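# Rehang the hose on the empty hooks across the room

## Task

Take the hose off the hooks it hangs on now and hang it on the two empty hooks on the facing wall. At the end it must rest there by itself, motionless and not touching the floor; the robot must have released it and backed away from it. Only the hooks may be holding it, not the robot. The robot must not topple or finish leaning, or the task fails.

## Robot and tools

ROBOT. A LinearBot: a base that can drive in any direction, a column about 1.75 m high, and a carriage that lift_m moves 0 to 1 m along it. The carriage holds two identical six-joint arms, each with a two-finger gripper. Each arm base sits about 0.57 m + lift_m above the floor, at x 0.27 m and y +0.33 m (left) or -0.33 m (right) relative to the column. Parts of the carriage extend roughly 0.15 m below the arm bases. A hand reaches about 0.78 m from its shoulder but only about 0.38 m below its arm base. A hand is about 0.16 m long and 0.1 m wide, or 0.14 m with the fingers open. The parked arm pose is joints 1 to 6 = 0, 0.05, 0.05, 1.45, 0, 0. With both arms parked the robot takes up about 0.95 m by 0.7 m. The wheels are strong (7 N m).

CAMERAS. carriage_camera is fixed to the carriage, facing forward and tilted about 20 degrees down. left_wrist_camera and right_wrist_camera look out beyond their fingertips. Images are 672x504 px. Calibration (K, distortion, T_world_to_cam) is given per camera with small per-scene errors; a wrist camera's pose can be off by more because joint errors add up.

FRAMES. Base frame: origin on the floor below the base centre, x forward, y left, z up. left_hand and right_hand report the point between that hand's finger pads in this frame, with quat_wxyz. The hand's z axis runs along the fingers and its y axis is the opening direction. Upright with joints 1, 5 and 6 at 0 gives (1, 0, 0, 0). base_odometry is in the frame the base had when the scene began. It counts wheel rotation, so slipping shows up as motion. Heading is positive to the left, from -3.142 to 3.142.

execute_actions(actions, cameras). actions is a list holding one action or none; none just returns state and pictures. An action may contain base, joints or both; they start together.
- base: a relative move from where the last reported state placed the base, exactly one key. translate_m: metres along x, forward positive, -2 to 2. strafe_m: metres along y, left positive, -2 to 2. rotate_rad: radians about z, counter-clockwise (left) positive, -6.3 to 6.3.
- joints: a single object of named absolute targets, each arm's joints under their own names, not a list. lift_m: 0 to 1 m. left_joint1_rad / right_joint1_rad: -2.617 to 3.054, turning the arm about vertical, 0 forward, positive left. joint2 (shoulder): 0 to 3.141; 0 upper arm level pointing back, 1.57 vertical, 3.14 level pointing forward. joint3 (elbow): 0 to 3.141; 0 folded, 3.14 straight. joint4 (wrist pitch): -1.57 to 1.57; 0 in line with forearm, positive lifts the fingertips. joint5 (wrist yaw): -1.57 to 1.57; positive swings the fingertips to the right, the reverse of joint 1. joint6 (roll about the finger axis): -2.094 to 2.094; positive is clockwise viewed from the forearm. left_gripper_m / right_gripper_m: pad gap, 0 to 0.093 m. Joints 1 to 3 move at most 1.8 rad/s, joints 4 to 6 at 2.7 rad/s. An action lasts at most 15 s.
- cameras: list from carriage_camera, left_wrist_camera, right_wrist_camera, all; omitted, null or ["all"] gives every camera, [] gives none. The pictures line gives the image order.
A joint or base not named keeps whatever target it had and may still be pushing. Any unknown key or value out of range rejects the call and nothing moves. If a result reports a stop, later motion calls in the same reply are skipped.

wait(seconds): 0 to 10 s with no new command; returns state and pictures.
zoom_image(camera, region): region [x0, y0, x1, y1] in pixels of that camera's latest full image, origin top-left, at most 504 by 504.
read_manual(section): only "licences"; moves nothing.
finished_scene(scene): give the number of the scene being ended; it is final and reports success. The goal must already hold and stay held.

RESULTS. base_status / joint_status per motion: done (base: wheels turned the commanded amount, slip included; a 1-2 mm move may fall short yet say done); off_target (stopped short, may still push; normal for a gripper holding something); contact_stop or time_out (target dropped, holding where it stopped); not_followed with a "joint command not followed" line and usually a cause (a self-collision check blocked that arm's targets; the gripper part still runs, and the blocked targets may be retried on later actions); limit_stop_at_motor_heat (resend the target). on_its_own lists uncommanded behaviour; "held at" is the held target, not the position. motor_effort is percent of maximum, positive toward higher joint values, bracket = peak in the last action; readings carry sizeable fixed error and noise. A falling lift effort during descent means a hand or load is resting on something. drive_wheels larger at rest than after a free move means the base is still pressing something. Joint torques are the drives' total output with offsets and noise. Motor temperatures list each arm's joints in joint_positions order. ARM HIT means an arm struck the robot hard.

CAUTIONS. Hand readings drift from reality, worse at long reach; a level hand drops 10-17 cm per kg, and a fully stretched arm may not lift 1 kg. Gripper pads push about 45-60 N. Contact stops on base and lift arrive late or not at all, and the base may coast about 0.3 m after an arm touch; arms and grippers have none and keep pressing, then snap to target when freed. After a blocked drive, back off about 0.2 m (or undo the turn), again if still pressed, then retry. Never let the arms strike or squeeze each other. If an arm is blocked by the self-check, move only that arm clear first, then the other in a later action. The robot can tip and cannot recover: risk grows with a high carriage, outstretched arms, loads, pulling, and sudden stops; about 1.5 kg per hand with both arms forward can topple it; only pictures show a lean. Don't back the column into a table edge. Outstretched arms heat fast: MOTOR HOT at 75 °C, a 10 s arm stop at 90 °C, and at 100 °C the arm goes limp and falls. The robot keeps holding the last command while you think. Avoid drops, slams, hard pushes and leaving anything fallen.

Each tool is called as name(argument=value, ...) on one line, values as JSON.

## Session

execute_actions(actions=[], cameras=["carriage_camera"])

Scene clock: 0.00 s.
Joint torques (N m, as the arm reports them, + toward a larger angle): no reading
Motor temperatures (°C, as the motors report them): left_arm=[22 26 25 23 24 24] | right_arm=[24 29 28 24 24 22]
base_odometry: x=+0.000 y=+0.000 heading=+0.000 (m, m, rad; odometry frame)
base_status: not commanded
joint_positions: lift_m=+0.297 left_joint1_rad=+0.014 left_joint2_rad=+0.028 left_joint3_rad=+0.056 left_joint4_rad=+1.431 left_joint5_rad=-0.026 left_joint6_rad=+0.021 left_gripper_m=+0.094 right_joint1_rad=+0.031 right_joint2_rad=+0.063 right_joint3_rad=+0.068 right_joint4_rad=+1.415 right_joint5_rad=-0.025 right_joint6_rad=+0.008 right_gripper_m=+0.095
joint_status: not commanded
motor_effort: lift_m=+22 drive_wheels=+0 (%)
left_hand: x=+0.3115 y=+0.3361 z=+1.2984 quat_wxyz=(+0.998, -0.013, +0.056, +0.018) (m; base frame)
right_hand: x=+0.3229 y=-0.3256 z=+1.3007 quat_wxyz=(+0.997, -0.014, +0.076, +0.021) (m; base frame)
pictures: carriage_camera
camera_calibration (this result's frames):
carriage_camera: T_world_to_cam=[[0.0822967, -0.995226, -0.0524726, 0.0610187], [-0.384338, 0.0168851, -0.923038, 1.26259], [0.919517, 0.0961303, -0.381114, 0.319744], [0, 0, 0, 1]] pos_world=[0.18623, 0.00867145, 1.29048]
Images, in order (width x height): carriage_camera 672x504.

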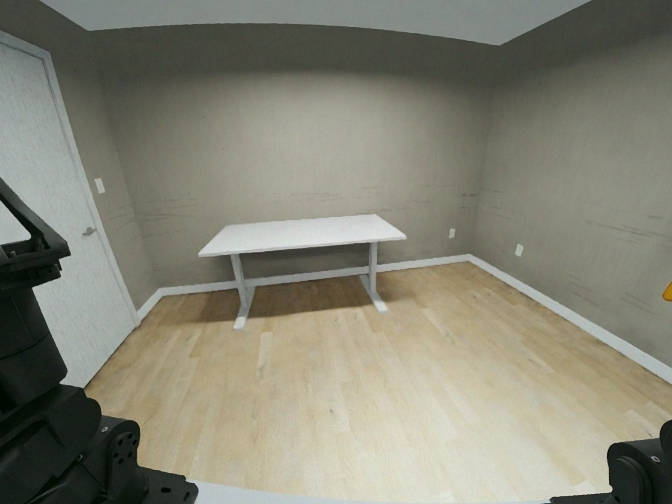

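execute_actions(actions=[{"base":{"rotate_rad":-1.345},"joints":{"lift_m":0.5,"left_joint1_rad":0,"right_joint1_rad":0,"left_joint2_rad":1.6,"left_joint3_rad":1.4,"left_joint4_rad":-1.0,"left_joint6_rad":0,"left_joint5_rad":0,"right_joint2_rad":1.6,"right_joint3_rad":1.4,"right_joint4_rad":-1.0,"right_joint6_rad":0,"right_joint5_rad":0}}], cameras=["carriage_camera"])

Scene clock: 6.23 s.
Joint torques (N m, as the arm reports them, + toward a larger angle): left_arm=[ 0.06 -8.74  7.86  0.99  0.07 -0.03] | right_arm=[ 0.2  -9.31  7.73  1.15  0.06 -0.1 ]
Motor temperatures (°C, as the motors report them): left_arm=[22 27 26 24 24 24] | right_arm=[24 29 29 24 24 22]
base_odometry: x=+0.000 y=+0.000 heading=-1.345 (m, m, rad; odometry frame)
base_status: done
joint_positions: lift_m=+0.500 left_joint1_rad=+0.008 left_joint2_rad=+1.609 left_joint3_rad=+1.385 left_joint4_rad=-0.983 left_joint5_rad=-0.006 left_joint6_rad=+0.005 left_gripper_m=+0.094 right_joint1_rad=-0.003 right_joint2_rad=+1.605 right_joint3_rad=+1.377 right_joint4_rad=-0.987 right_joint5_rad=-0.004 right_joint6_rad=+0.004 right_gripper_m=+0.095
joint_status: all done
motor_effort: lift_m=+23(31) drive_wheels=+3(9) (%)
left_hand: x=+0.6545 y=+0.3352 z=+1.2209 quat_wxyz=(+0.181, -0.002, +0.983, +0.004) (m; base frame)
right_hand: x=+0.6516 y=-0.3317 z=+1.2189 quat_wxyz=(+0.177, +0.003, +0.984, +0.002) (m; base frame)
pictures: carriage_camera
camera_calibration (this result's frames):
carriage_camera: T_world_to_cam=[[0.0822967, -0.995226, -0.0524726, 0.0716563], [-0.384338, 0.0168851, -0.923038, 1.44971], [0.919517, 0.0961303, -0.381114, 0.397005], [0, 0, 0, 1]] pos_world=[0.18623, 0.00867145, 1.4932]
Images, in order (width x height): carriage_camera 672x504.

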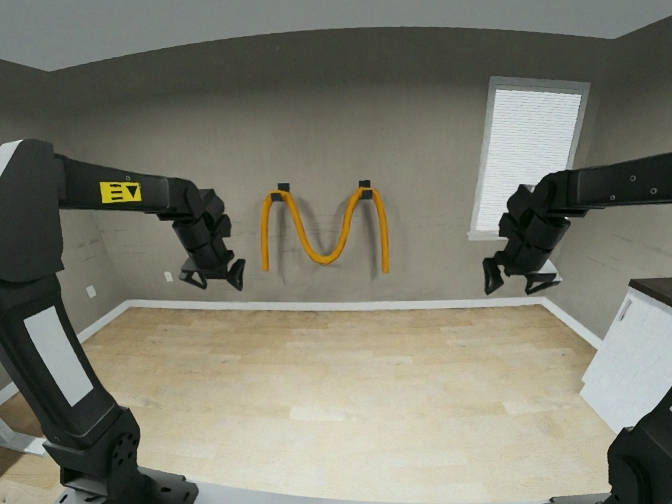

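execute_actions(actions=[{"base":{"strafe_m":0.27}}], cameras=[])

execute_actions(actions=[{"base":{"translate_m":1.3},"joints":{"lift_m":0.8}}])

Scene clock: 11.37 s.
Joint torques (N m, as the arm reports them, + toward a larger angle): left_arm=[-0.17 -8.86  7.82  1.01  0.13 -0.03] | right_arm=[-0.01 -9.37  7.71  1.17  0.03 -0.12]
Motor temperatures (°C, as the motors report them): left_arm=[22 28 27 24 24 24] | right_arm=[24 30 30 24 24 22]
base_odometry: x=+0.263 y=+0.060 heading=-1.346 (m, m, rad; odometry frame)
base_status: done
joint_positions: lift_m=+0.500 left_joint1_rad=+0.008 left_joint2_rad=+1.609 left_joint3_rad=+1.385 left_joint4_rad=-0.986 left_joint5_rad=-0.006 left_joint6_rad=+0.005 left_gripper_m=+0.094 right_joint1_rad=-0.001 right_joint2_rad=+1.605 right_joint3_rad=+1.377 right_joint4_rad=-0.987 right_joint5_rad=-0.004 right_joint6_rad=+0.004 right_gripper_m=+0.095
joint_status: not commanded
motor_effort: lift_m=+24(25) drive_wheels=-4(10) (%)
left_hand: x=+0.6537 y=+0.3352 z=+1.2206 quat_wxyz=(+0.179, -0.002, +0.984, +0.004) (m; base frame)
right_hand: x=+0.6516 y=-0.3310 z=+1.2189 quat_wxyz=(+0.177, +0.002, +0.984, +0.002) (m; base frame)
pictures: none
No camera images: the call's "cameras" was empty. Leave "cameras" out to get every camera's image.

Scene clock: 16.27 s.
Joint torques (N m, as the arm reports them, + toward a larger angle): left_arm=[-0.17 -7.91  7.07  1.11  0.1  -0.05] | right_arm=[-0.06 -8.68  6.62  1.26  0.03 -0.15]
Motor temperatures (°C, as the motors report them): left_arm=[22 29 28 25 24 24] | right_arm=[24 31 31 25 24 22]
base_odometry: x=+0.555 y=-1.207 heading=-1.345 (m, m, rad; odometry frame)
base_status: done
joint_positions: lift_m=+0.800 left_joint1_rad=+0.008 left_joint2_rad=+1.598 left_joint3_rad=+1.396 left_joint4_rad=-0.994 left_joint5_rad=-0.006 left_joint6_rad=+0.005 left_gripper_m=+0.094 right_joint1_rad=-0.001 right_joint2_rad=+1.600 right_joint3_rad=+1.392 right_joint4_rad=-0.994 right_joint5_rad=-0.004 right_joint6_rad=+0.004 right_gripper_m=+0.095
joint_status: all done
motor_effort: lift_m=+26(33) drive_wheels=-3(10) (%)
left_hand: x=+0.6538 y=+0.3352 z=+1.5272 quat_wxyz=(+0.186, -0.002, +0.982, +0.004) (m; base frame)
right_hand: x=+0.6530 y=-0.3310 z=+1.5251 quat_wxyz=(+0.183, +0.002, +0.983, +0.002) (m; base frame)
pictures: carriage_camera, left_wrist_camera, right_wrist_camera
camera_calibration (this result's frames):
carriage_camera: T_world_to_cam=[[0.0822967, -0.995226, -0.0524726, 0.0873927], [-0.384338, 0.0168851, -0.923038, 1.72653], [0.919517, 0.0961303, -0.381114, 0.5113], [0, 0, 0, 1]] pos_world=[0.18623, 0.00867145, 1.7931]
left_wrist_camera: T_world_to_cam=[[-0.065621, -0.997734, 0.0148673, 0.353281], [-0.948153, 0.0669894, 0.310674, 0.121831], [-0.310966, 0.00629032, -0.9504, 1.78088], [0, 0, 0, 1]] pos_world=[0.692489, 0.333117, 1.64944]
right_wrist_camera: T_world_to_cam=[[-0.0562276, -0.998099, -0.0252255, -0.251145], [-0.970585, 0.0487185, 0.23578, 0.290112], [-0.234103, 0.0377408, -0.971479, 1.77623], [0, 0, 0, 1]] pos_world=[0.683276, -0.331838, 1.65083]
Images, in order (width x height): carriage_camera 672x504, left_wrist_camera 672x504, right_wrist_camera 672x504.

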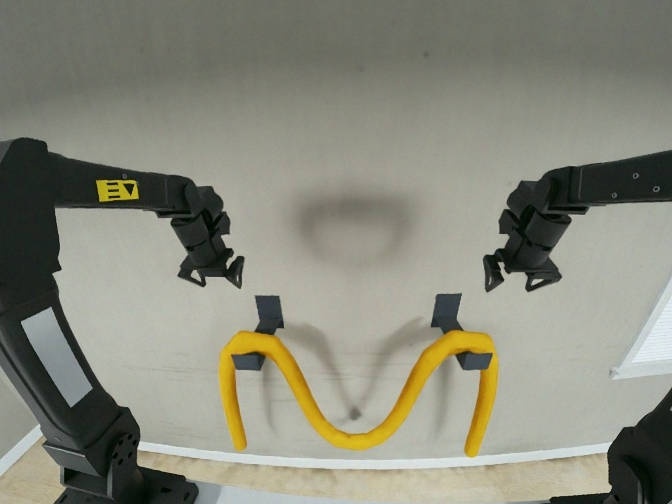

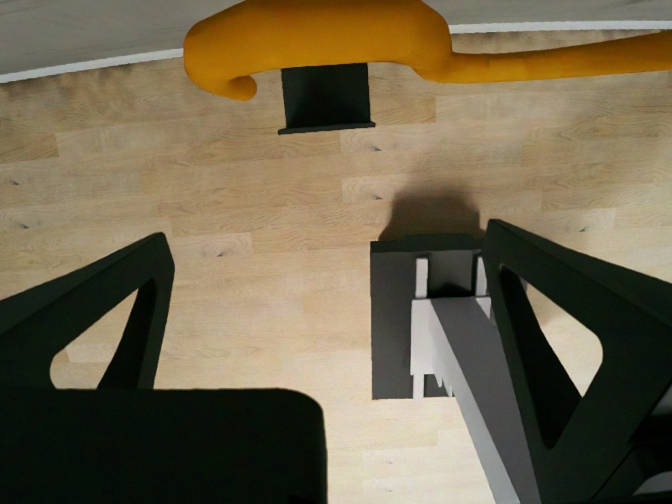

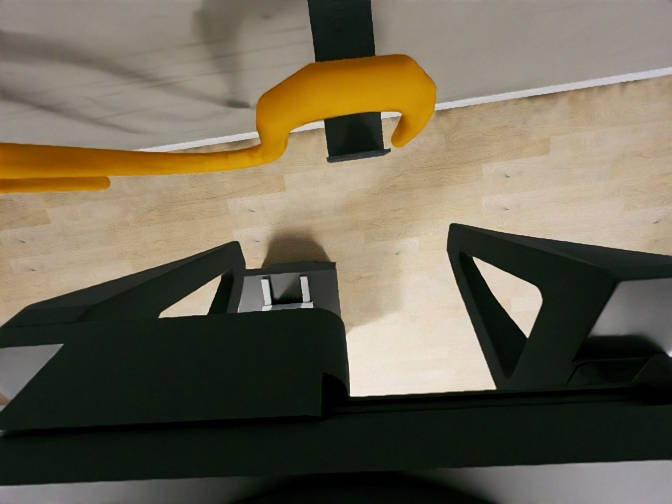

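execute_actions(actions=[{"base":{"translate_m":0.205},"joints":{"lift_m":0.64,"left_joint4_rad":-1.3,"right_joint4_rad":-1.3,"right_joint6_rad":-1.6,"left_joint6_rad":1.57,"right_joint1_rad":-0.04}}])

Scene clock: 20.77 s.
Joint torques (N m, as the arm reports them, + toward a larger angle): left_arm=[-0.29 -7.1   6.58  0.42  0.2   0.05] | right_arm=[-0.16 -7.92  6.15  0.49 -0.04 -0.14]
Motor temperatures (°C, as the motors report them): left_arm=[22 29 28 25 24 24] | right_arm=[24 31 31 25 24 22]
base_odometry: x=+0.601 y=-1.407 heading=-1.345 (m, m, rad; odometry frame)
base_status: done
joint_positions: lift_m=+0.640 left_joint1_rad=+0.008 left_joint2_rad=+1.594 left_joint3_rad=+1.396 left_joint4_rad=-1.294 left_joint5_rad=-0.006 left_joint6_rad=+1.563 left_gripper_m=+0.094 right_joint1_rad=-0.040 right_joint2_rad=+1.597 right_joint3_rad=+1.392 right_joint4_rad=-1.292 right_joint5_rad=-0.004 right_joint6_rad=-1.592 right_gripper_m=+0.095
joint_status: all done
motor_effort: lift_m=+22(23) drive_wheels=-3(9) (%)
left_hand: x=+0.5820 y=+0.3346 z=+1.3520 quat_wxyz=(+0.026, +0.701, +0.712, +0.030) (m; base frame)
right_hand: x=+0.5817 y=-0.3422 z=+1.3501 quat_wxyz=(+0.027, -0.700, +0.713, -0.025) (m; base frame)
pictures: carriage_camera, left_wrist_camera, right_wrist_camera
camera_calibration (this result's frames):
carriage_camera: T_world_to_cam=[[0.0822967, -0.995226, -0.0524726, 0.0790062], [-0.384338, 0.0168851, -0.923038, 1.579], [0.919517, 0.0961303, -0.381114, 0.450388], [0, 0, 0, 1]] pos_world=[0.18623, 0.00867145, 1.63328]
left_wrist_camera: T_world_to_cam=[[-0.998608, 0.0423597, -0.0314241, 0.608181], [0.0122326, 0.765563, 0.643245, -1.13413], [0.0513048, 0.641965, -0.765016, 0.917914], [0, 0, 0, 1]] pos_world=[0.574115, 0.253214, 1.45085]
right_wrist_camera: T_world_to_cam=[[0.994452, -0.0743463, 0.0744207, -0.700379], [-0.103411, -0.820632, 0.562022, -0.979684], [0.0192877, -0.5666, -0.823767, 1.03635], [0, 0, 0, 1]] pos_world=[0.575194, -0.268833, 1.45644]
Images, in order (width x height): carriage_camera 672x504, left_wrist_camera 672x504, right_wrist_camera 672x504.

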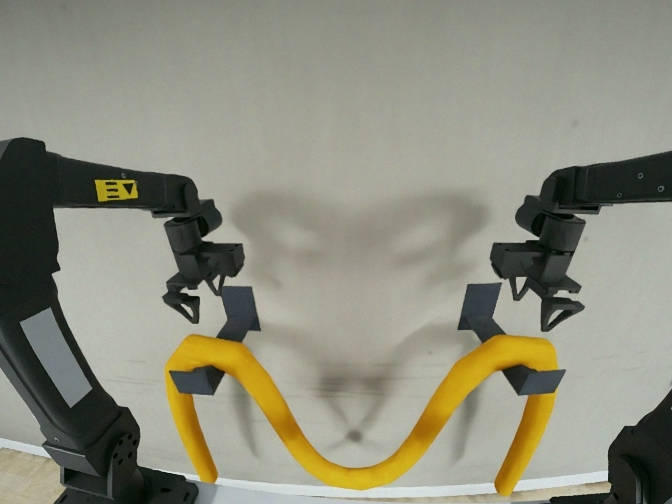

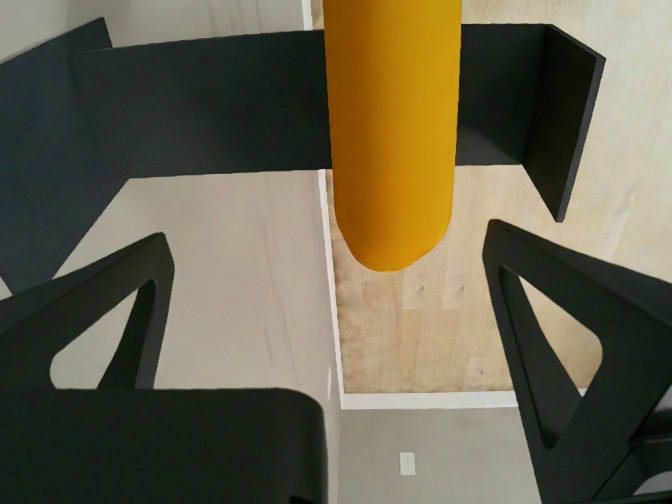

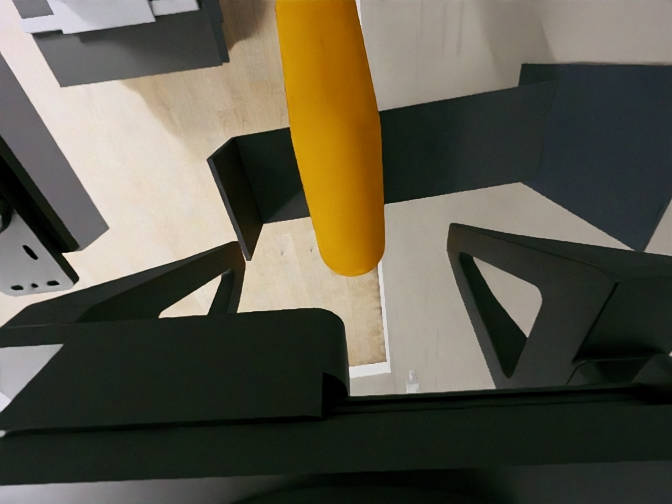

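execute_actions(actions=[{"base":{"rotate_rad":0.055},"joints":{"left_joint4_rad":-1.355,"right_joint4_rad":-1.35,"right_joint6_rad":-1.7,"left_joint6_rad":1.52,"right_joint1_rad":-0.13,"left_joint1_rad":-0.04,"lift_m":0.56}}])

Scene clock: 25.10 s.
Joint torques (N m, as the arm reports them, + toward a larger angle): left_arm=[ 0.36 -6.86  6.37  0.36  0.23  0.  ] | right_arm=[-0.19 -7.55  6.14  0.34 -0.05 -0.2 ]
Motor temperatures (°C, as the motors report them): left_arm=[22 29 29 24 24 24] | right_arm=[24 32 31 25 24 22]
base_odometry: x=+0.601 y=-1.407 heading=-1.290 (m, m, rad; odometry frame)
base_status: done
joint_positions: lift_m=+0.560 left_joint1_rad=-0.039 left_joint2_rad=+1.595 left_joint3_rad=+1.396 left_joint4_rad=-1.346 left_joint5_rad=-0.003 left_joint6_rad=+1.524 left_gripper_m=+0.094 right_joint1_rad=-0.131 right_joint2_rad=+1.598 right_joint3_rad=+1.392 right_joint4_rad=-1.336 right_joint5_rad=-0.003 right_joint6_rad=-1.691 right_gripper_m=+0.095
joint_status: all done
motor_effort: lift_m=+24(21) drive_wheels=-4(7) (%)
left_hand: x=+0.5692 y=+0.3207 z=+1.2712 quat_wxyz=(+0.008, +0.704, +0.710, +0.010) (m; base frame)
right_hand: x=+0.5686 y=-0.3681 z=+1.2694 quat_wxyz=(+0.010, -0.703, +0.711, -0.011) (m; base frame)
pictures: carriage_camera, left_wrist_camera, right_wrist_camera
camera_calibration (this result's frames):
carriage_camera: T_world_to_cam=[[0.0822967, -0.995226, -0.0524726, 0.0748101], [-0.384338, 0.0168851, -0.923038, 1.50519], [0.919517, 0.0961303, -0.381114, 0.419912], [0, 0, 0, 1]] pos_world=[0.18623, 0.00867145, 1.55331]
left_wrist_camera: T_world_to_cam=[[-0.998514, 0.0504991, 0.0204866, 0.524798], [0.0519264, 0.767554, 0.638877, -1.08905], [0.0165382, 0.638992, -0.769036, 0.891476], [0, 0, 0, 1]] pos_world=[0.565825, 0.239756, 1.37059]
right_wrist_camera: T_world_to_cam=[[0.997385, -0.0660271, 0.029396, -0.624698], [-0.0710128, -0.819561, 0.568575, -0.983256], [-0.0134496, -0.569175, -0.822106, 0.970981], [0, 0, 0, 1]] pos_world=[0.5663, -0.294426, 1.37567]
Images, in order (width x height): carriage_camera 672x504, left_wrist_camera 672x504, right_wrist_camera 672x504.

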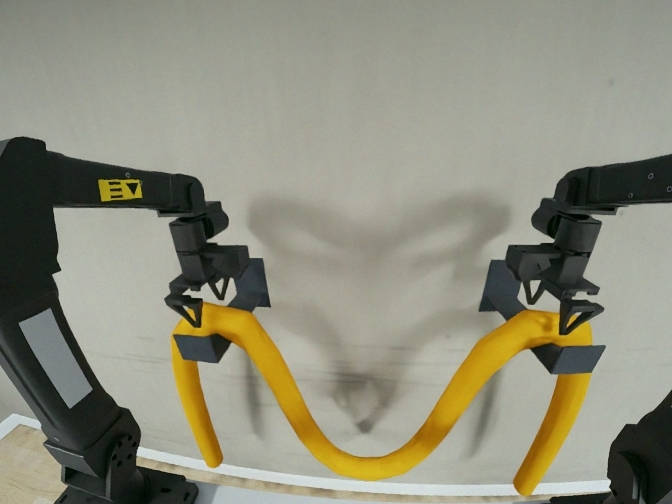

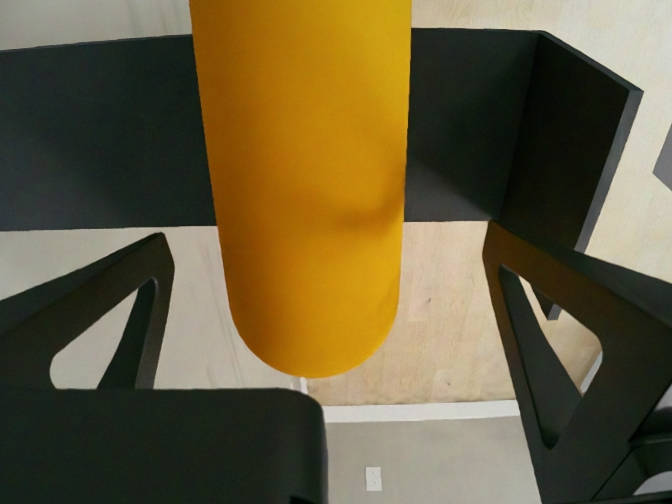

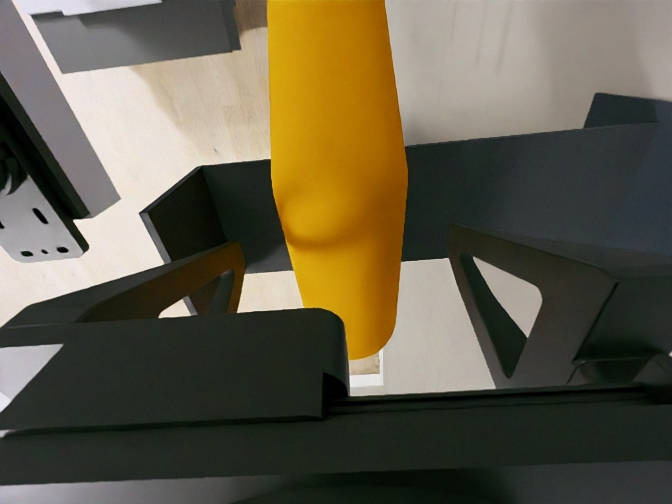

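Matches the earlier view 0.038 above grasp.

execute_actions(actions=[{"base":{"translate_m":0.007},"joints":{"lift_m":0.52}}], cameras=["left_wrist_camera","right_wrist_camera"])

execute_actions(actions=[{"joints":{"left_gripper_m":0.03,"right_gripper_m":0.03}}], cameras=[])

execute_actions(actions=[{"joints":{"lift_m":0.69,"left_joint1_rad":0.0,"right_joint1_rad":-0.18}}])

Scene clock: 29.57 s.
Joint torques (N m, as the arm reports them, + toward a larger angle): left_arm=[ 0.2  -7.28  6.26  0.31  0.17 -0.03] | right_arm=[ 0.   -8.17  6.17  0.32 -0.04 -0.17]
Motor temperatures (°C, as the motors report them): left_arm=[22 30 29 24 24 24] | right_arm=[24 32 32 25 24 22]
base_odometry: x=+0.603 y=-1.413 heading=-1.289 (m, m, rad; odometry frame)
base_status: done
joint_positions: lift_m=+0.520 left_joint1_rad=-0.039 left_joint2_rad=+1.602 left_joint3_rad=+1.396 left_joint4_rad=-1.346 left_joint5_rad=-0.003 left_joint6_rad=+1.524 left_gripper_m=+0.094 right_joint1_rad=-0.131 right_joint2_rad=+1.602 right_joint3_rad=+1.392 right_joint4_rad=-1.338 right_joint5_rad=-0.003 right_joint6_rad=-1.691 right_gripper_m=+0.095
joint_status: all done
motor_effort: lift_m=+25(22) drive_wheels=+3(10) (%)
left_hand: x=+0.5693 y=+0.3207 z=+1.2292 quat_wxyz=(+0.006, +0.704, +0.710, +0.007) (m; base frame)
right_hand: x=+0.5681 y=-0.3680 z=+1.2281 quat_wxyz=(+0.008, -0.703, +0.711, -0.008) (m; base frame)
pictures: left_wrist_camera, right_wrist_camera
camera_calibration (this result's frames):
left_wrist_camera: T_world_to_cam=[[-0.998329, 0.0504919, 0.0281133, 0.516286], [0.0567963, 0.767365, 0.63869, -1.06469], [0.0106755, 0.63922, -0.76895, 0.862329], [0, 0, 0, 1]] pos_world=[0.566688, 0.239723, 1.32858]
right_wrist_camera: T_world_to_cam=[[0.997562, -0.0660504, 0.0225461, -0.614738], [-0.0671428, -0.82007, 0.568311, -0.961808], [-0.0190478, -0.568439, -0.822505, 0.940979], [0, 0, 0, 1]] pos_world=[0.566585, -0.294464, 1.33443]
Images, in order (width x height): left_wrist_camera 672x504, right_wrist_camera 672x504.

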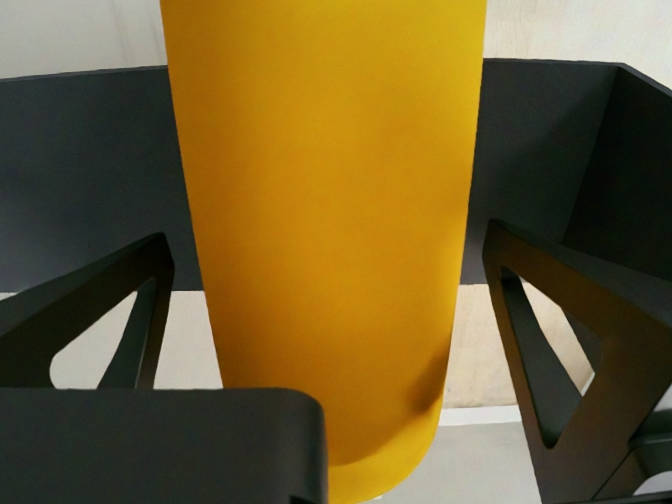

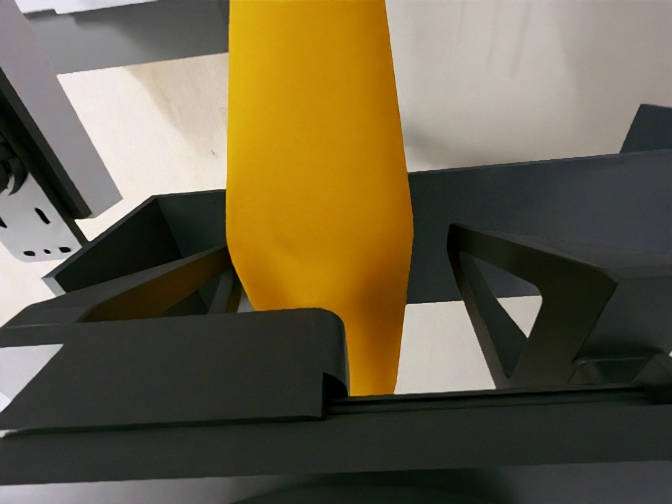

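Scene clock: 30.20 s.
Joint torques (N m, as the arm reports them, + toward a larger angle): left_arm=[ 0.38 -7.54  6.43  0.29  0.17  0.  ] | right_arm=[-0.17 -8.25  6.05  0.41 -0.07 -0.16]
Motor temperatures (°C, as the motors report them): left_arm=[22 30 29 24 24 24] | right_arm=[24 32 32 25 24 22]
base_odometry: x=+0.603 y=-1.413 heading=-1.289 (m, m, rad; odometry frame)
base_status: not commanded
joint_positions: lift_m=+0.520 left_joint1_rad=-0.039 left_joint2_rad=+1.602 left_joint3_rad=+1.396 left_joint4_rad=-1.348 left_joint5_rad=-0.003 left_joint6_rad=+1.525 left_gripper_m=+0.058 right_joint1_rad=-0.131 right_joint2_rad=+1.602 right_joint3_rad=+1.392 right_joint4_rad=-1.352 right_joint5_rad=-0.001 right_joint6_rad=-1.692 right_gripper_m=+0.059
joint_status: left_gripper_m off_target (ended at +0.058, target +0.030); right_gripper_m off_target (ended at +0.059, target +0.030)
motor_effort: lift_m=+23(23) drive_wheels=+3(3) (%)
left_hand: x=+0.5689 y=+0.3208 z=+1.2292 quat_wxyz=(+0.005, +0.704, +0.710, +0.007) (m; base frame)
right_hand: x=+0.5647 y=-0.3678 z=+1.2280 quat_wxyz=(+0.003, -0.704, +0.711, -0.003) (m; base frame)
pictures: none
No camera images: the call's "cameras" was empty. Leave "cameras" out to get every camera's image.

Scene clock: 31.40 s.
Joint torques (N m, as the arm reports them, + toward a larger angle): left_arm=[ 0.87 -8.74  6.75  0.23  0.18 -0.04] | right_arm=[-0.32 -9.8   6.06  0.36  0.07 -0.14]
Motor temperatures (°C, as the motors report them): left_arm=[22 30 29 24 24 24] | right_arm=[24 32 32 24 24 22]
base_odometry: x=+0.603 y=-1.413 heading=-1.289 (m, m, rad; odometry frame)
base_status: not commanded
joint_positions: lift_m=+0.690 left_joint1_rad=-0.008 left_joint2_rad=+1.619 left_joint3_rad=+1.388 left_joint4_rad=-1.349 left_joint5_rad=-0.003 left_joint6_rad=+1.525 left_gripper_m=+0.058 right_joint1_rad=-0.178 right_joint2_rad=+1.619 right_joint3_rad=+1.392 right_joint4_rad=-1.352 right_joint5_rad=-0.015 right_joint6_rad=-1.693 right_gripper_m=+0.059
joint_status: all done
motor_effort: lift_m=+24(31) drive_wheels=+3(4) (%)
left_hand: x=+0.5675 y=+0.3295 z=+1.3925 quat_wxyz=(-0.004, +0.693, +0.721, -0.002) (m; base frame)
right_hand: x=+0.5636 y=-0.3787 z=+1.3932 quat_wxyz=(+0.003, -0.687, +0.727, +0.008) (m; base frame)
pictures: carriage_camera, left_wrist_camera, right_wrist_camera
camera_calibration (this result's frames):
carriage_camera: T_world_to_cam=[[0.0822967, -0.995226, -0.0524726, 0.0816116], [-0.384338, 0.0168851, -0.923038, 1.62484], [0.919517, 0.0961303, -0.381114, 0.469312], [0, 0, 0, 1]] pos_world=[0.18623, 0.00867145, 1.68293]
left_wrist_camera: T_world_to_cam=[[-0.998277, 0.0199969, 0.0551731, 0.481782], [0.0506421, 0.768599, 0.637723, -1.17125], [-0.0296535, 0.639418, -0.768287, 1.00421], [0, 0, 0, 1]] pos_world=[0.570044, 0.248472, 1.49187]
right_wrist_camera: T_world_to_cam=[[0.993718, -0.111686, -0.00710116, -0.588482], [-0.0888489, -0.825925, 0.556735, -1.03859], [-0.0680446, -0.552607, -0.83066, 1.11565], [0, 0, 0, 1]] pos_world=[0.568422, -0.307008, 1.50076]
Images, in order (width x height): carriage_camera 672x504, left_wrist_camera 672x504, right_wrist_camera 672x504.

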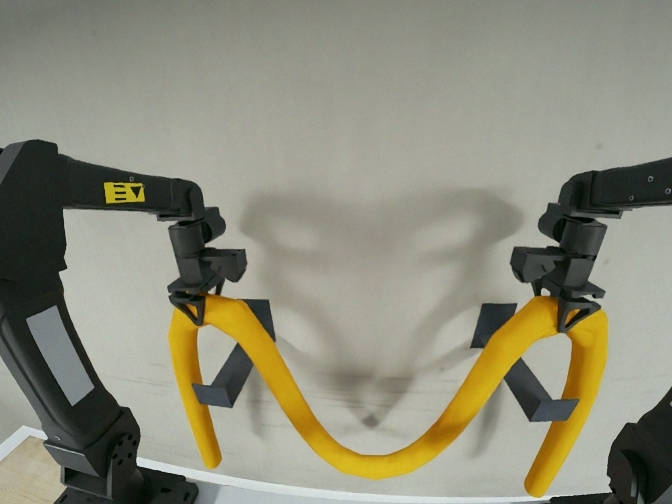

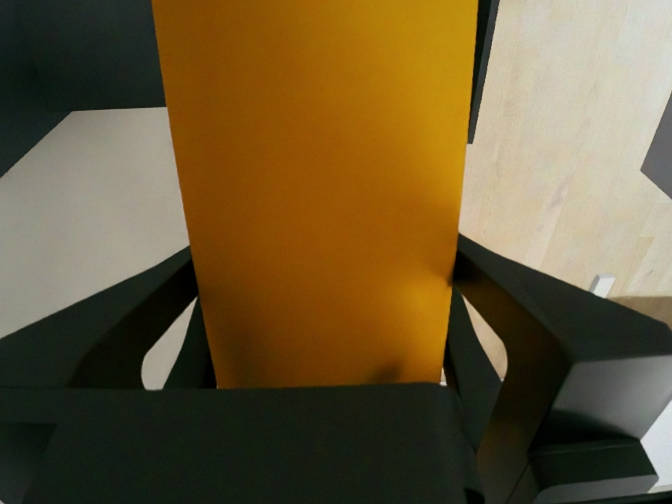

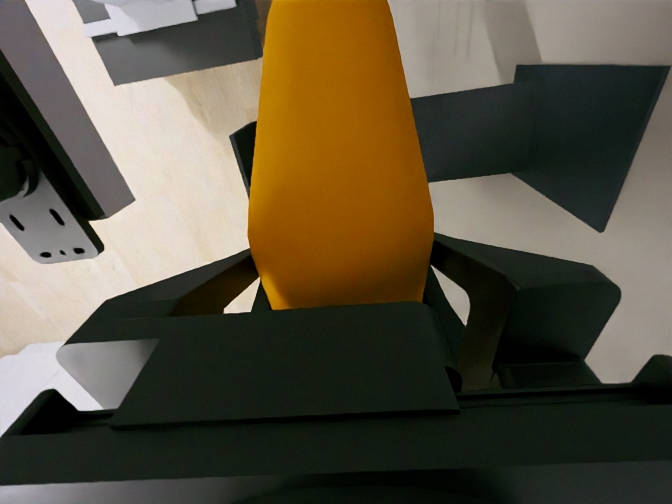

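execute_actions(actions=[{"base":{"translate_m":-1.7}}], cameras=["carriage_camera"])

execute_actions(actions=[{"base":{"rotate_rad":-3.16}}], cameras=["carriage_camera"])

Scene clock: 40.27 s.
Joint torques (N m, as the arm reports them, + toward a larger angle): left_arm=[ 0.97 -8.84  6.83  0.3   0.14 -0.06] | right_arm=[-0.41 -9.67  5.88  0.36  0.04 -0.16]
Motor temperatures (°C, as the motors report them): left_arm=[22 31 30 24 24 24] | right_arm=[24 33 32 24 24 22]
base_odometry: x=+0.129 y=+0.219 heading=-1.289 (m, m, rad; odometry frame)
base_status: done
joint_positions: lift_m=+0.690 left_joint1_rad=-0.008 left_joint2_rad=+1.619 left_joint3_rad=+1.388 left_joint4_rad=-1.349 left_joint5_rad=-0.005 left_joint6_rad=+1.525 left_gripper_m=+0.058 right_joint1_rad=-0.178 right_joint2_rad=+1.619 right_joint3_rad=+1.392 right_joint4_rad=-1.346 right_joint5_rad=-0.015 right_joint6_rad=-1.693 right_gripper_m=+0.059
joint_status: not commanded
motor_effort: lift_m=+24(23) drive_wheels=-5(12) (%)
left_hand: x=+0.5674 y=+0.3297 z=+1.3925 quat_wxyz=(-0.005, +0.693, +0.721, -0.001) (m; base frame)
right_hand: x=+0.5651 y=-0.3790 z=+1.3932 quat_wxyz=(+0.005, -0.687, +0.726, +0.005) (m; base frame)
pictures: carriage_camera
camera_calibration (this result's frames):
carriage_camera: T_world_to_cam=[[0.0822967, -0.995226, -0.0524726, 0.0816116], [-0.384338, 0.0168851, -0.923038, 1.62484], [0.919517, 0.0961303, -0.381114, 0.469312], [0, 0, 0, 1]] pos_world=[0.18623, 0.00867145, 1.68293]
Images, in order (width x height): carriage_camera 672x504.

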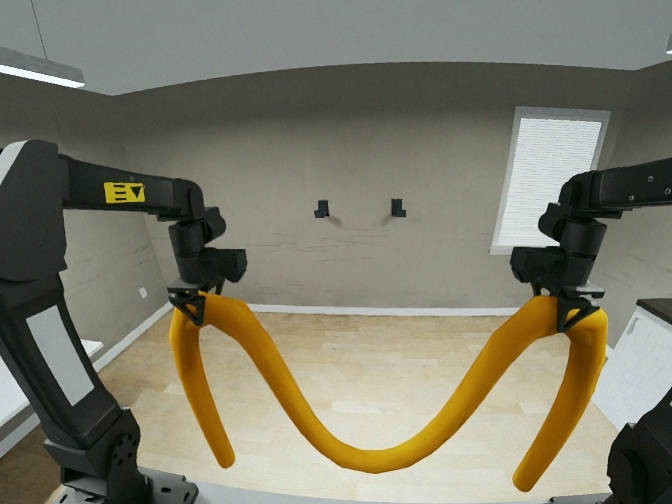

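Scene clock: 44.57 s.
Joint torques (N m, as the arm reports them, + toward a larger angle): left_arm=[ 0.6  -8.97  6.95  0.11  0.19 -0.01] | right_arm=[ 0.24 -9.79  6.07  0.32 -0.02 -0.12]
Motor temperatures (°C, as the motors report them): left_arm=[22 32 30 24 24 24] | right_arm=[24 34 32 24 24 22]
base_odometry: x=+0.129 y=+0.219 heading=+1.835 (m, m, rad; odometry frame)
base_status: done
joint_positions: lift_m=+0.690 left_joint1_rad=+0.002 left_joint2_rad=+1.619 left_joint3_rad=+1.388 left_joint4_rad=-1.336 left_joint5_rad=-0.005 left_joint6_rad=+1.523 left_gripper_m=+0.058 right_joint1_rad=-0.184 right_joint2_rad=+1.619 right_joint3_rad=+1.392 right_joint4_rad=-1.341 right_joint5_rad=-0.003 right_joint6_rad=-1.695 right_gripper_m=+0.058
joint_status: not commanded
motor_effort: lift_m=+28(25) drive_wheels=+3(10) (%)
left_hand: x=+0.5707 y=+0.3324 z=+1.3925 quat_wxyz=(+0.000, +0.689, +0.724, +0.003) (m; base frame)
right_hand: x=+0.5656 y=-0.3829 z=+1.3932 quat_wxyz=(+0.002, -0.686, +0.728, +0.000) (m; base frame)
pictures: carriage_camera
camera_calibration (this result's frames):
carriage_camera: T_world_to_cam=[[0.0822967, -0.995226, -0.0524726, 0.0816116], [-0.384338, 0.0168851, -0.923038, 1.62484], [0.919517, 0.0961303, -0.381114, 0.469312], [0, 0, 0, 1]] pos_world=[0.18623, 0.00867145, 1.68293]
Images, in order (width x height): carriage_camera 672x504.

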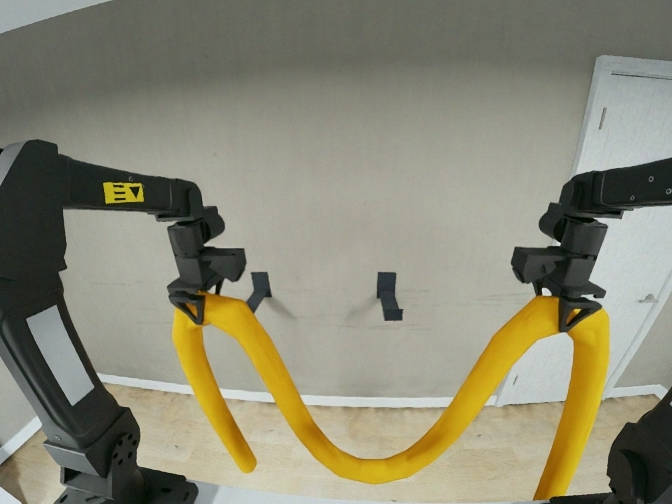

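execute_actions(actions=[{"base":{"strafe_m":0.25},"joints":{"lift_m":0.55}}], cameras=[])

execute_actions(actions=[{"base":{"translate_m":0.32}}])

Scene clock: 50.07 s.
Joint torques (N m, as the arm reports them, + toward a larger angle): left_arm=[ 0.16 -8.77  7.04  0.23  0.22  0.01] | right_arm=[ 0.02 -9.97  5.97  0.3   0.01 -0.13]
Motor temperatures (°C, as the motors report them): left_arm=[22 32 30 24 24 24] | right_arm=[24 34 33 24 24 22]
base_odometry: x=-0.113 y=+0.154 heading=+1.834 (m, m, rad; odometry frame)
base_status: done
joint_positions: lift_m=+0.550 left_joint1_rad=+0.002 left_joint2_rad=+1.619 left_joint3_rad=+1.388 left_joint4_rad=-1.344 left_joint5_rad=-0.010 left_joint6_rad=+1.523 left_gripper_m=+0.058 right_joint1_rad=-0.181 right_joint2_rad=+1.620 right_joint3_rad=+1.392 right_joint4_rad=-1.341 right_joint5_rad=-0.012 right_joint6_rad=-1.695 right_gripper_m=+0.058
joint_status: all done
motor_effort: lift_m=+25(26) drive_wheels=-4(9) (%)
left_hand: x=+0.5688 y=+0.3334 z=+1.2527 quat_wxyz=(-0.005, +0.689, +0.724, +0.003) (m; base frame)
right_hand: x=+0.5661 y=-0.3806 z=+1.2532 quat_wxyz=(+0.005, -0.687, +0.727, +0.003) (m; base frame)
pictures: none
No camera images: the call's "cameras" was empty. Leave "cameras" out to get every camera's image.

Scene clock: 52.60 s.
Joint torques (N m, as the arm reports them, + toward a larger angle): left_arm=[ 0.26 -9.01  6.98  0.22  0.22 -0.02] | right_arm=[-0.03 -9.96  6.06  0.3   0.   -0.17]
Motor temperatures (°C, as the motors report them): left_arm=[22 33 31 24 24 24] | right_arm=[24 34 33 24 24 22]
base_odometry: x=-0.196 y=+0.463 heading=+1.835 (m, m, rad; odometry frame)
base_status: done
joint_positions: lift_m=+0.550 left_joint1_rad=+0.002 left_joint2_rad=+1.619 left_joint3_rad=+1.388 left_joint4_rad=-1.345 left_joint5_rad=-0.010 left_joint6_rad=+1.523 left_gripper_m=+0.058 right_joint1_rad=-0.181 right_joint2_rad=+1.620 right_joint3_rad=+1.392 right_joint4_rad=-1.343 right_joint5_rad=-0.012 right_joint6_rad=-1.695 right_gripper_m=+0.058
joint_status: not commanded
motor_effort: lift_m=+23(23) drive_wheels=-4(7) (%)
left_hand: x=+0.5684 y=+0.3334 z=+1.2527 quat_wxyz=(-0.005, +0.689, +0.724, +0.002) (m; base frame)
right_hand: x=+0.5656 y=-0.3805 z=+1.2532 quat_wxyz=(+0.005, -0.687, +0.727, +0.004) (m; base frame)
pictures: carriage_camera, left_wrist_camera, right_wrist_camera
camera_calibration (this result's frames):
carriage_camera: T_world_to_cam=[[0.0822967, -0.995226, -0.0524726, 0.074274], [-0.384338, 0.0168851, -0.923038, 1.49576], [0.919517, 0.0961303, -0.381114, 0.416018], [0, 0, 0, 1]] pos_world=[0.18623, 0.00867145, 1.54309]
left_wrist_camera: T_world_to_cam=[[-0.99862, 0.00863174, 0.0518114, 0.498459], [0.0399781, 0.764701, 0.643144, -1.08452], [-0.0340688, 0.644328, -0.76399, 0.889815], [0, 0, 0, 1]] pos_world=[0.571443, 0.251701, 1.35149]
right_wrist_camera: T_world_to_cam=[[0.993657, -0.112444, 0.00109952, -0.602183], [-0.0937908, -0.823348, 0.559733, -0.961886], [-0.0620334, -0.556286, -0.828672, 0.991173], [0, 0, 0, 1]] pos_world=[0.569633, -0.308303, 1.36042]
Images, in order (width x height): carriage_camera 672x504, left_wrist_camera 672x504, right_wrist_camera 672x504.

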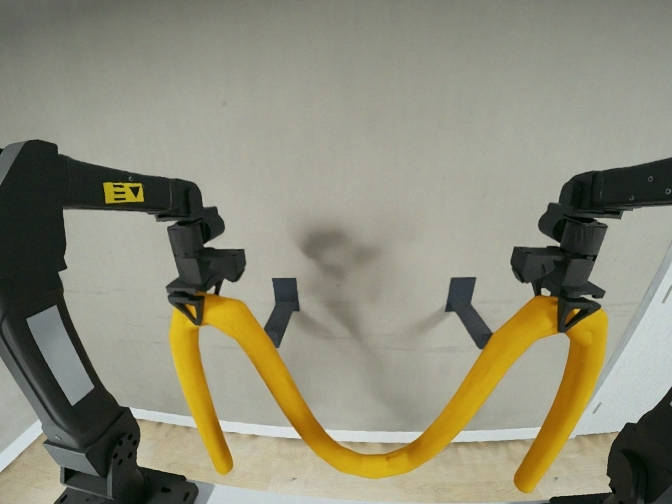

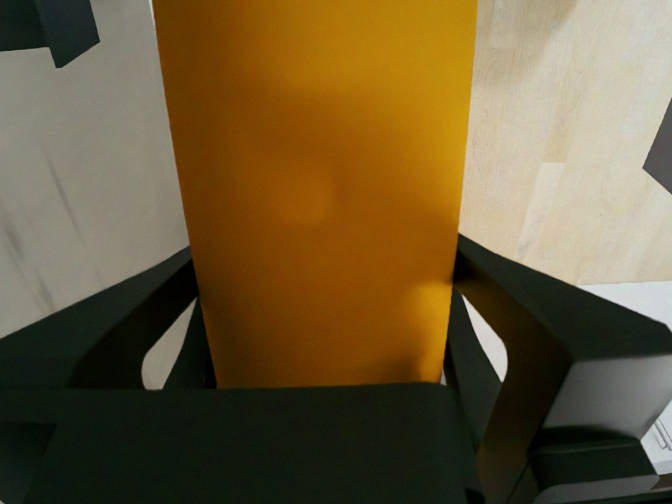

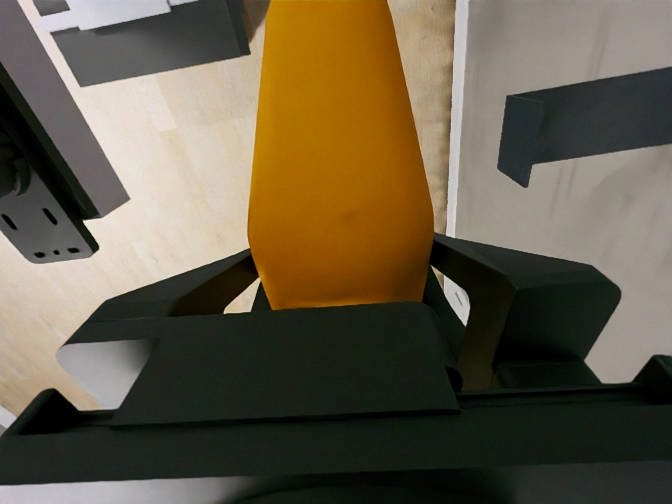

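execute_actions(actions=[{"base":{"translate_m":0.27},"joints":{"right_joint1_rad":-0.25,"left_joint1_rad":-0.05}}], cameras=["carriage_camera"])

execute_actions(actions=[{"joints":{"lift_m":0.38,"left_joint1_rad":-0.11,"right_joint1_rad":-0.18}}])

Scene clock: 57.77 s.
Joint torques (N m, as the arm reports them, + toward a larger angle): left_arm=[ 0.11 -8.92  6.9   0.25  0.28 -0.03] | right_arm=[  0.1  -10.07   6.04   0.28   0.04  -0.13]
Motor temperatures (°C, as the motors report them): left_arm=[22 33 31 24 24 24] | right_arm=[24 35 33 24 24 22]
base_odometry: x=-0.267 y=+0.724 heading=+1.835 (m, m, rad; odometry frame)
base_status: done
joint_positions: lift_m=+0.550 left_joint1_rad=-0.046 left_joint2_rad=+1.619 left_joint3_rad=+1.388 left_joint4_rad=-1.345 left_joint5_rad=-0.011 left_joint6_rad=+1.523 left_gripper_m=+0.058 right_joint1_rad=-0.253 right_joint2_rad=+1.620 right_joint3_rad=+1.392 right_joint4_rad=-1.343 right_joint5_rad=-0.013 right_joint6_rad=-1.695 right_gripper_m=+0.058
joint_status: all done
motor_effort: lift_m=+24(24) drive_wheels=-4(9) (%)
left_hand: x=+0.5681 y=+0.3199 z=+1.2527 quat_wxyz=(-0.006, +0.707, +0.708, +0.002) (m; base frame)
right_hand: x=+0.5612 y=-0.4005 z=+1.2532 quat_wxyz=(+0.005, -0.660, +0.751, +0.004) (m; base frame)
pictures: carriage_camera
camera_calibration (this result's frames):
carriage_camera: T_world_to_cam=[[0.0822967, -0.995226, -0.0524726, 0.074274], [-0.384338, 0.0168851, -0.923038, 1.49576], [0.919517, 0.0961303, -0.381114, 0.416018], [0, 0, 0, 1]] pos_world=[0.18623, 0.00867145, 1.54309]
Images, in order (width x height): carriage_camera 672x504.

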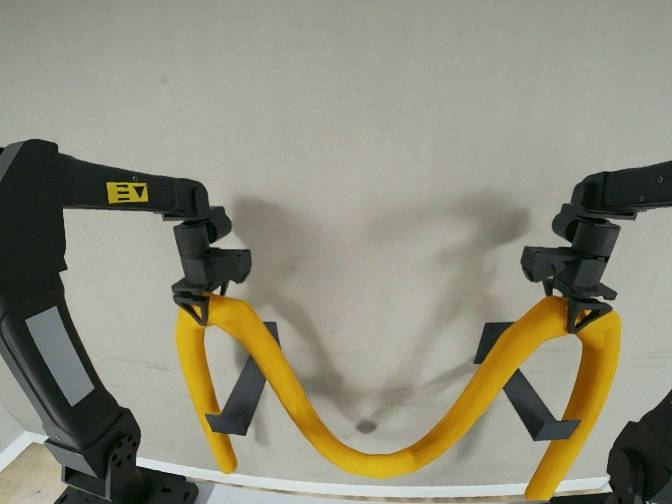

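Scene clock: 58.97 s.
Joint torques (N m, as the arm reports them, + toward a larger angle): left_arm=[ 0.1  -8.93  6.76  0.25  0.24  0.02] | right_arm=[ -0.38 -10.2    5.9    0.32   0.05  -0.15]
Motor temperatures (°C, as the motors report them): left_arm=[22 33 31 24 24 24] | right_arm=[24 35 33 24 24 22]
base_odometry: x=-0.267 y=+0.724 heading=+1.835 (m, m, rad; odometry frame)
base_status: not commanded
joint_positions: lift_m=+0.380 left_joint1_rad=-0.106 left_joint2_rad=+1.621 left_joint3_rad=+1.388 left_joint4_rad=-1.345 left_joint5_rad=-0.011 left_joint6_rad=+1.523 left_gripper_m=+0.058 right_joint1_rad=-0.178 right_joint2_rad=+1.621 right_joint3_rad=+1.392 right_joint4_rad=-1.343 right_joint5_rad=-0.012 right_joint6_rad=-1.695 right_gripper_m=+0.058
joint_status: all done
motor_effort: lift_m=+26(26) drive_wheels=-3(4) (%)
left_hand: x=+0.5670 y=+0.3031 z=+1.0821 quat_wxyz=(-0.006, +0.727, +0.686, +0.002) (m; base frame)
right_hand: x=+0.5656 y=-0.3797 z=+1.0828 quat_wxyz=(+0.004, -0.688, +0.726, +0.004) (m; base frame)
pictures: carriage_camera, left_wrist_camera, right_wrist_camera
camera_calibration (this result's frames):
carriage_camera: T_world_to_cam=[[0.0822967, -0.995226, -0.0524726, 0.0653504], [-0.384338, 0.0168851, -0.923038, 1.33879], [0.919517, 0.0961303, -0.381114, 0.351205], [0, 0, 0, 1]] pos_world=[0.18623, 0.00867145, 1.37303]
left_wrist_camera: T_world_to_cam=[[-0.991826, 0.115739, 0.0537277, 0.467821], [0.123, 0.755125, 0.643939, -0.996653], [0.0339575, 0.645284, -0.763188, 0.73924], [0, 0, 0, 1]] pos_world=[0.561482, 0.221433, 1.18083]
right_wrist_camera: T_world_to_cam=[[0.993912, -0.11017, -0.000777526, -0.599123], [-0.0908941, -0.82396, 0.559311, -0.867337], [-0.0622599, -0.555835, -0.828958, 0.851013], [0, 0, 0, 1]] pos_world=[0.569624, -0.307634, 1.1901]
Images, in order (width x height): carriage_camera 672x504, left_wrist_camera 672x504, right_wrist_camera 672x504.

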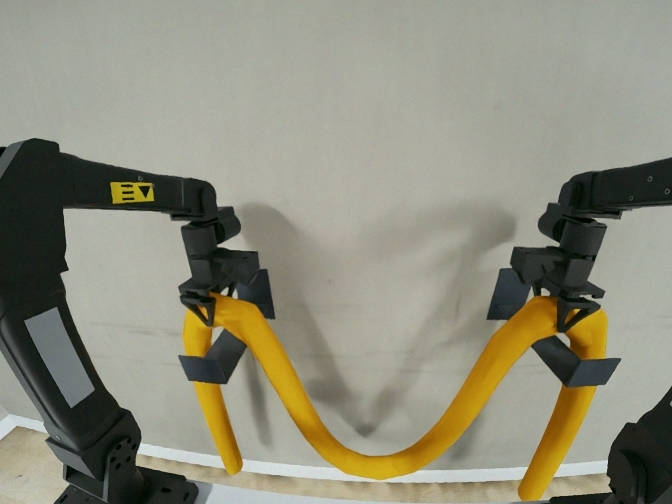

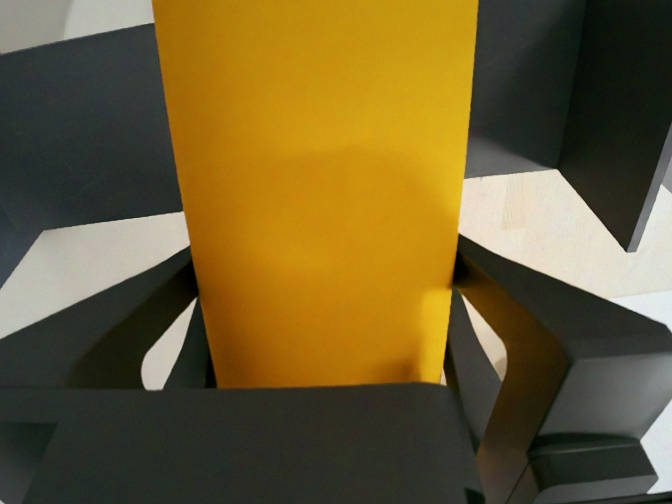

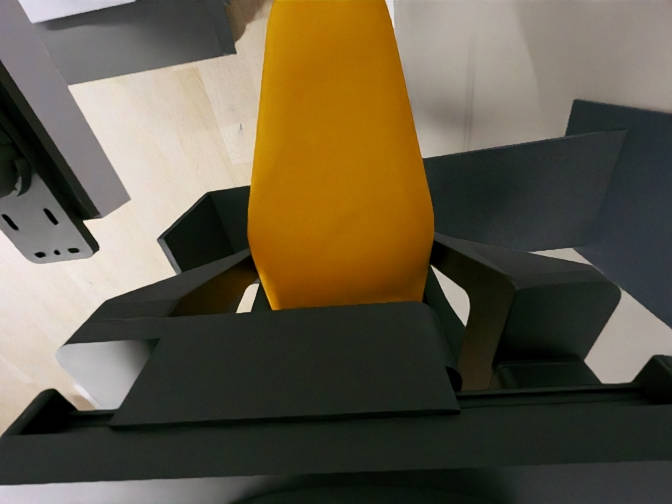

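execute_actions(actions=[{"joints":{"lift_m":0.328,"left_joint1_rad":-0.135,"right_joint1_rad":-0.2}}], cameras=["carriage_camera"])

Scene clock: 61.47 s.
Joint torques (N m, as the arm reports them, + toward a larger angle): left_arm=[ 0.02 -7.91  6.97  0.27  0.26 -0.04] | right_arm=[-0.2  -9.09  6.01  0.31 -0.24 -0.1 ]
Motor temperatures (°C, as the motors report them): left_arm=[22 33 31 24 24 24] | right_arm=[24 35 33 24 24 22]
base_odometry: x=-0.267 y=+0.724 heading=+1.835 (m, m, rad; odometry frame)
base_status: not commanded
joint_positions: lift_m=+0.328 left_joint1_rad=-0.127 left_joint2_rad=+1.608 left_joint3_rad=+1.388 left_joint4_rad=-1.347 left_joint5_rad=-0.014 left_joint6_rad=+1.521 left_gripper_m=+0.058 right_joint1_rad=-0.199 right_joint2_rad=+1.612 right_joint3_rad=+1.392 right_joint4_rad=-1.343 right_joint5_rad=+0.018 right_joint6_rad=-1.697 right_gripper_m=+0.058
joint_status: all done
motor_effort: lift_m=+21(22) drive_wheels=+2(4) (%)
left_hand: x=+0.5657 y=+0.2979 z=+1.0337 quat_wxyz=(-0.003, +0.734, +0.680, +0.007) (m; base frame)
right_hand: x=+0.5635 y=-0.3906 z=+1.0337 quat_wxyz=(-0.005, -0.681, +0.732, -0.008) (m; base frame)
pictures: carriage_camera
camera_calibration (this result's frames):
carriage_camera: T_world_to_cam=[[0.0822967, -0.995226, -0.0524726, 0.0626387], [-0.384338, 0.0168851, -0.923038, 1.29109], [0.919517, 0.0961303, -0.381114, 0.33151], [0, 0, 0, 1]] pos_world=[0.18623, 0.00867145, 1.32135]
Images, in order (width x height): carriage_camera 672x504.

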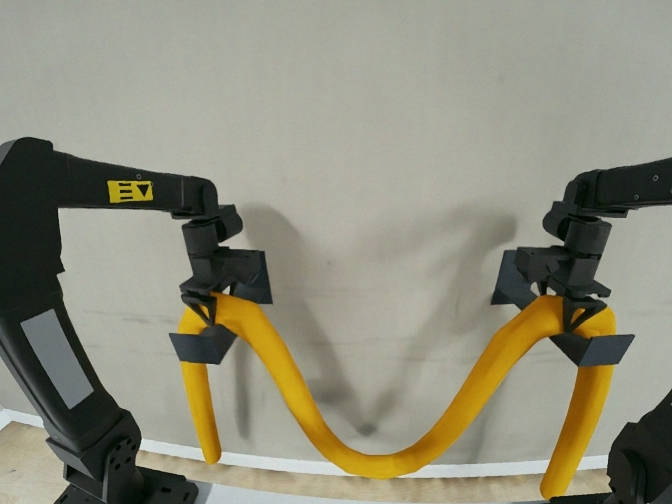

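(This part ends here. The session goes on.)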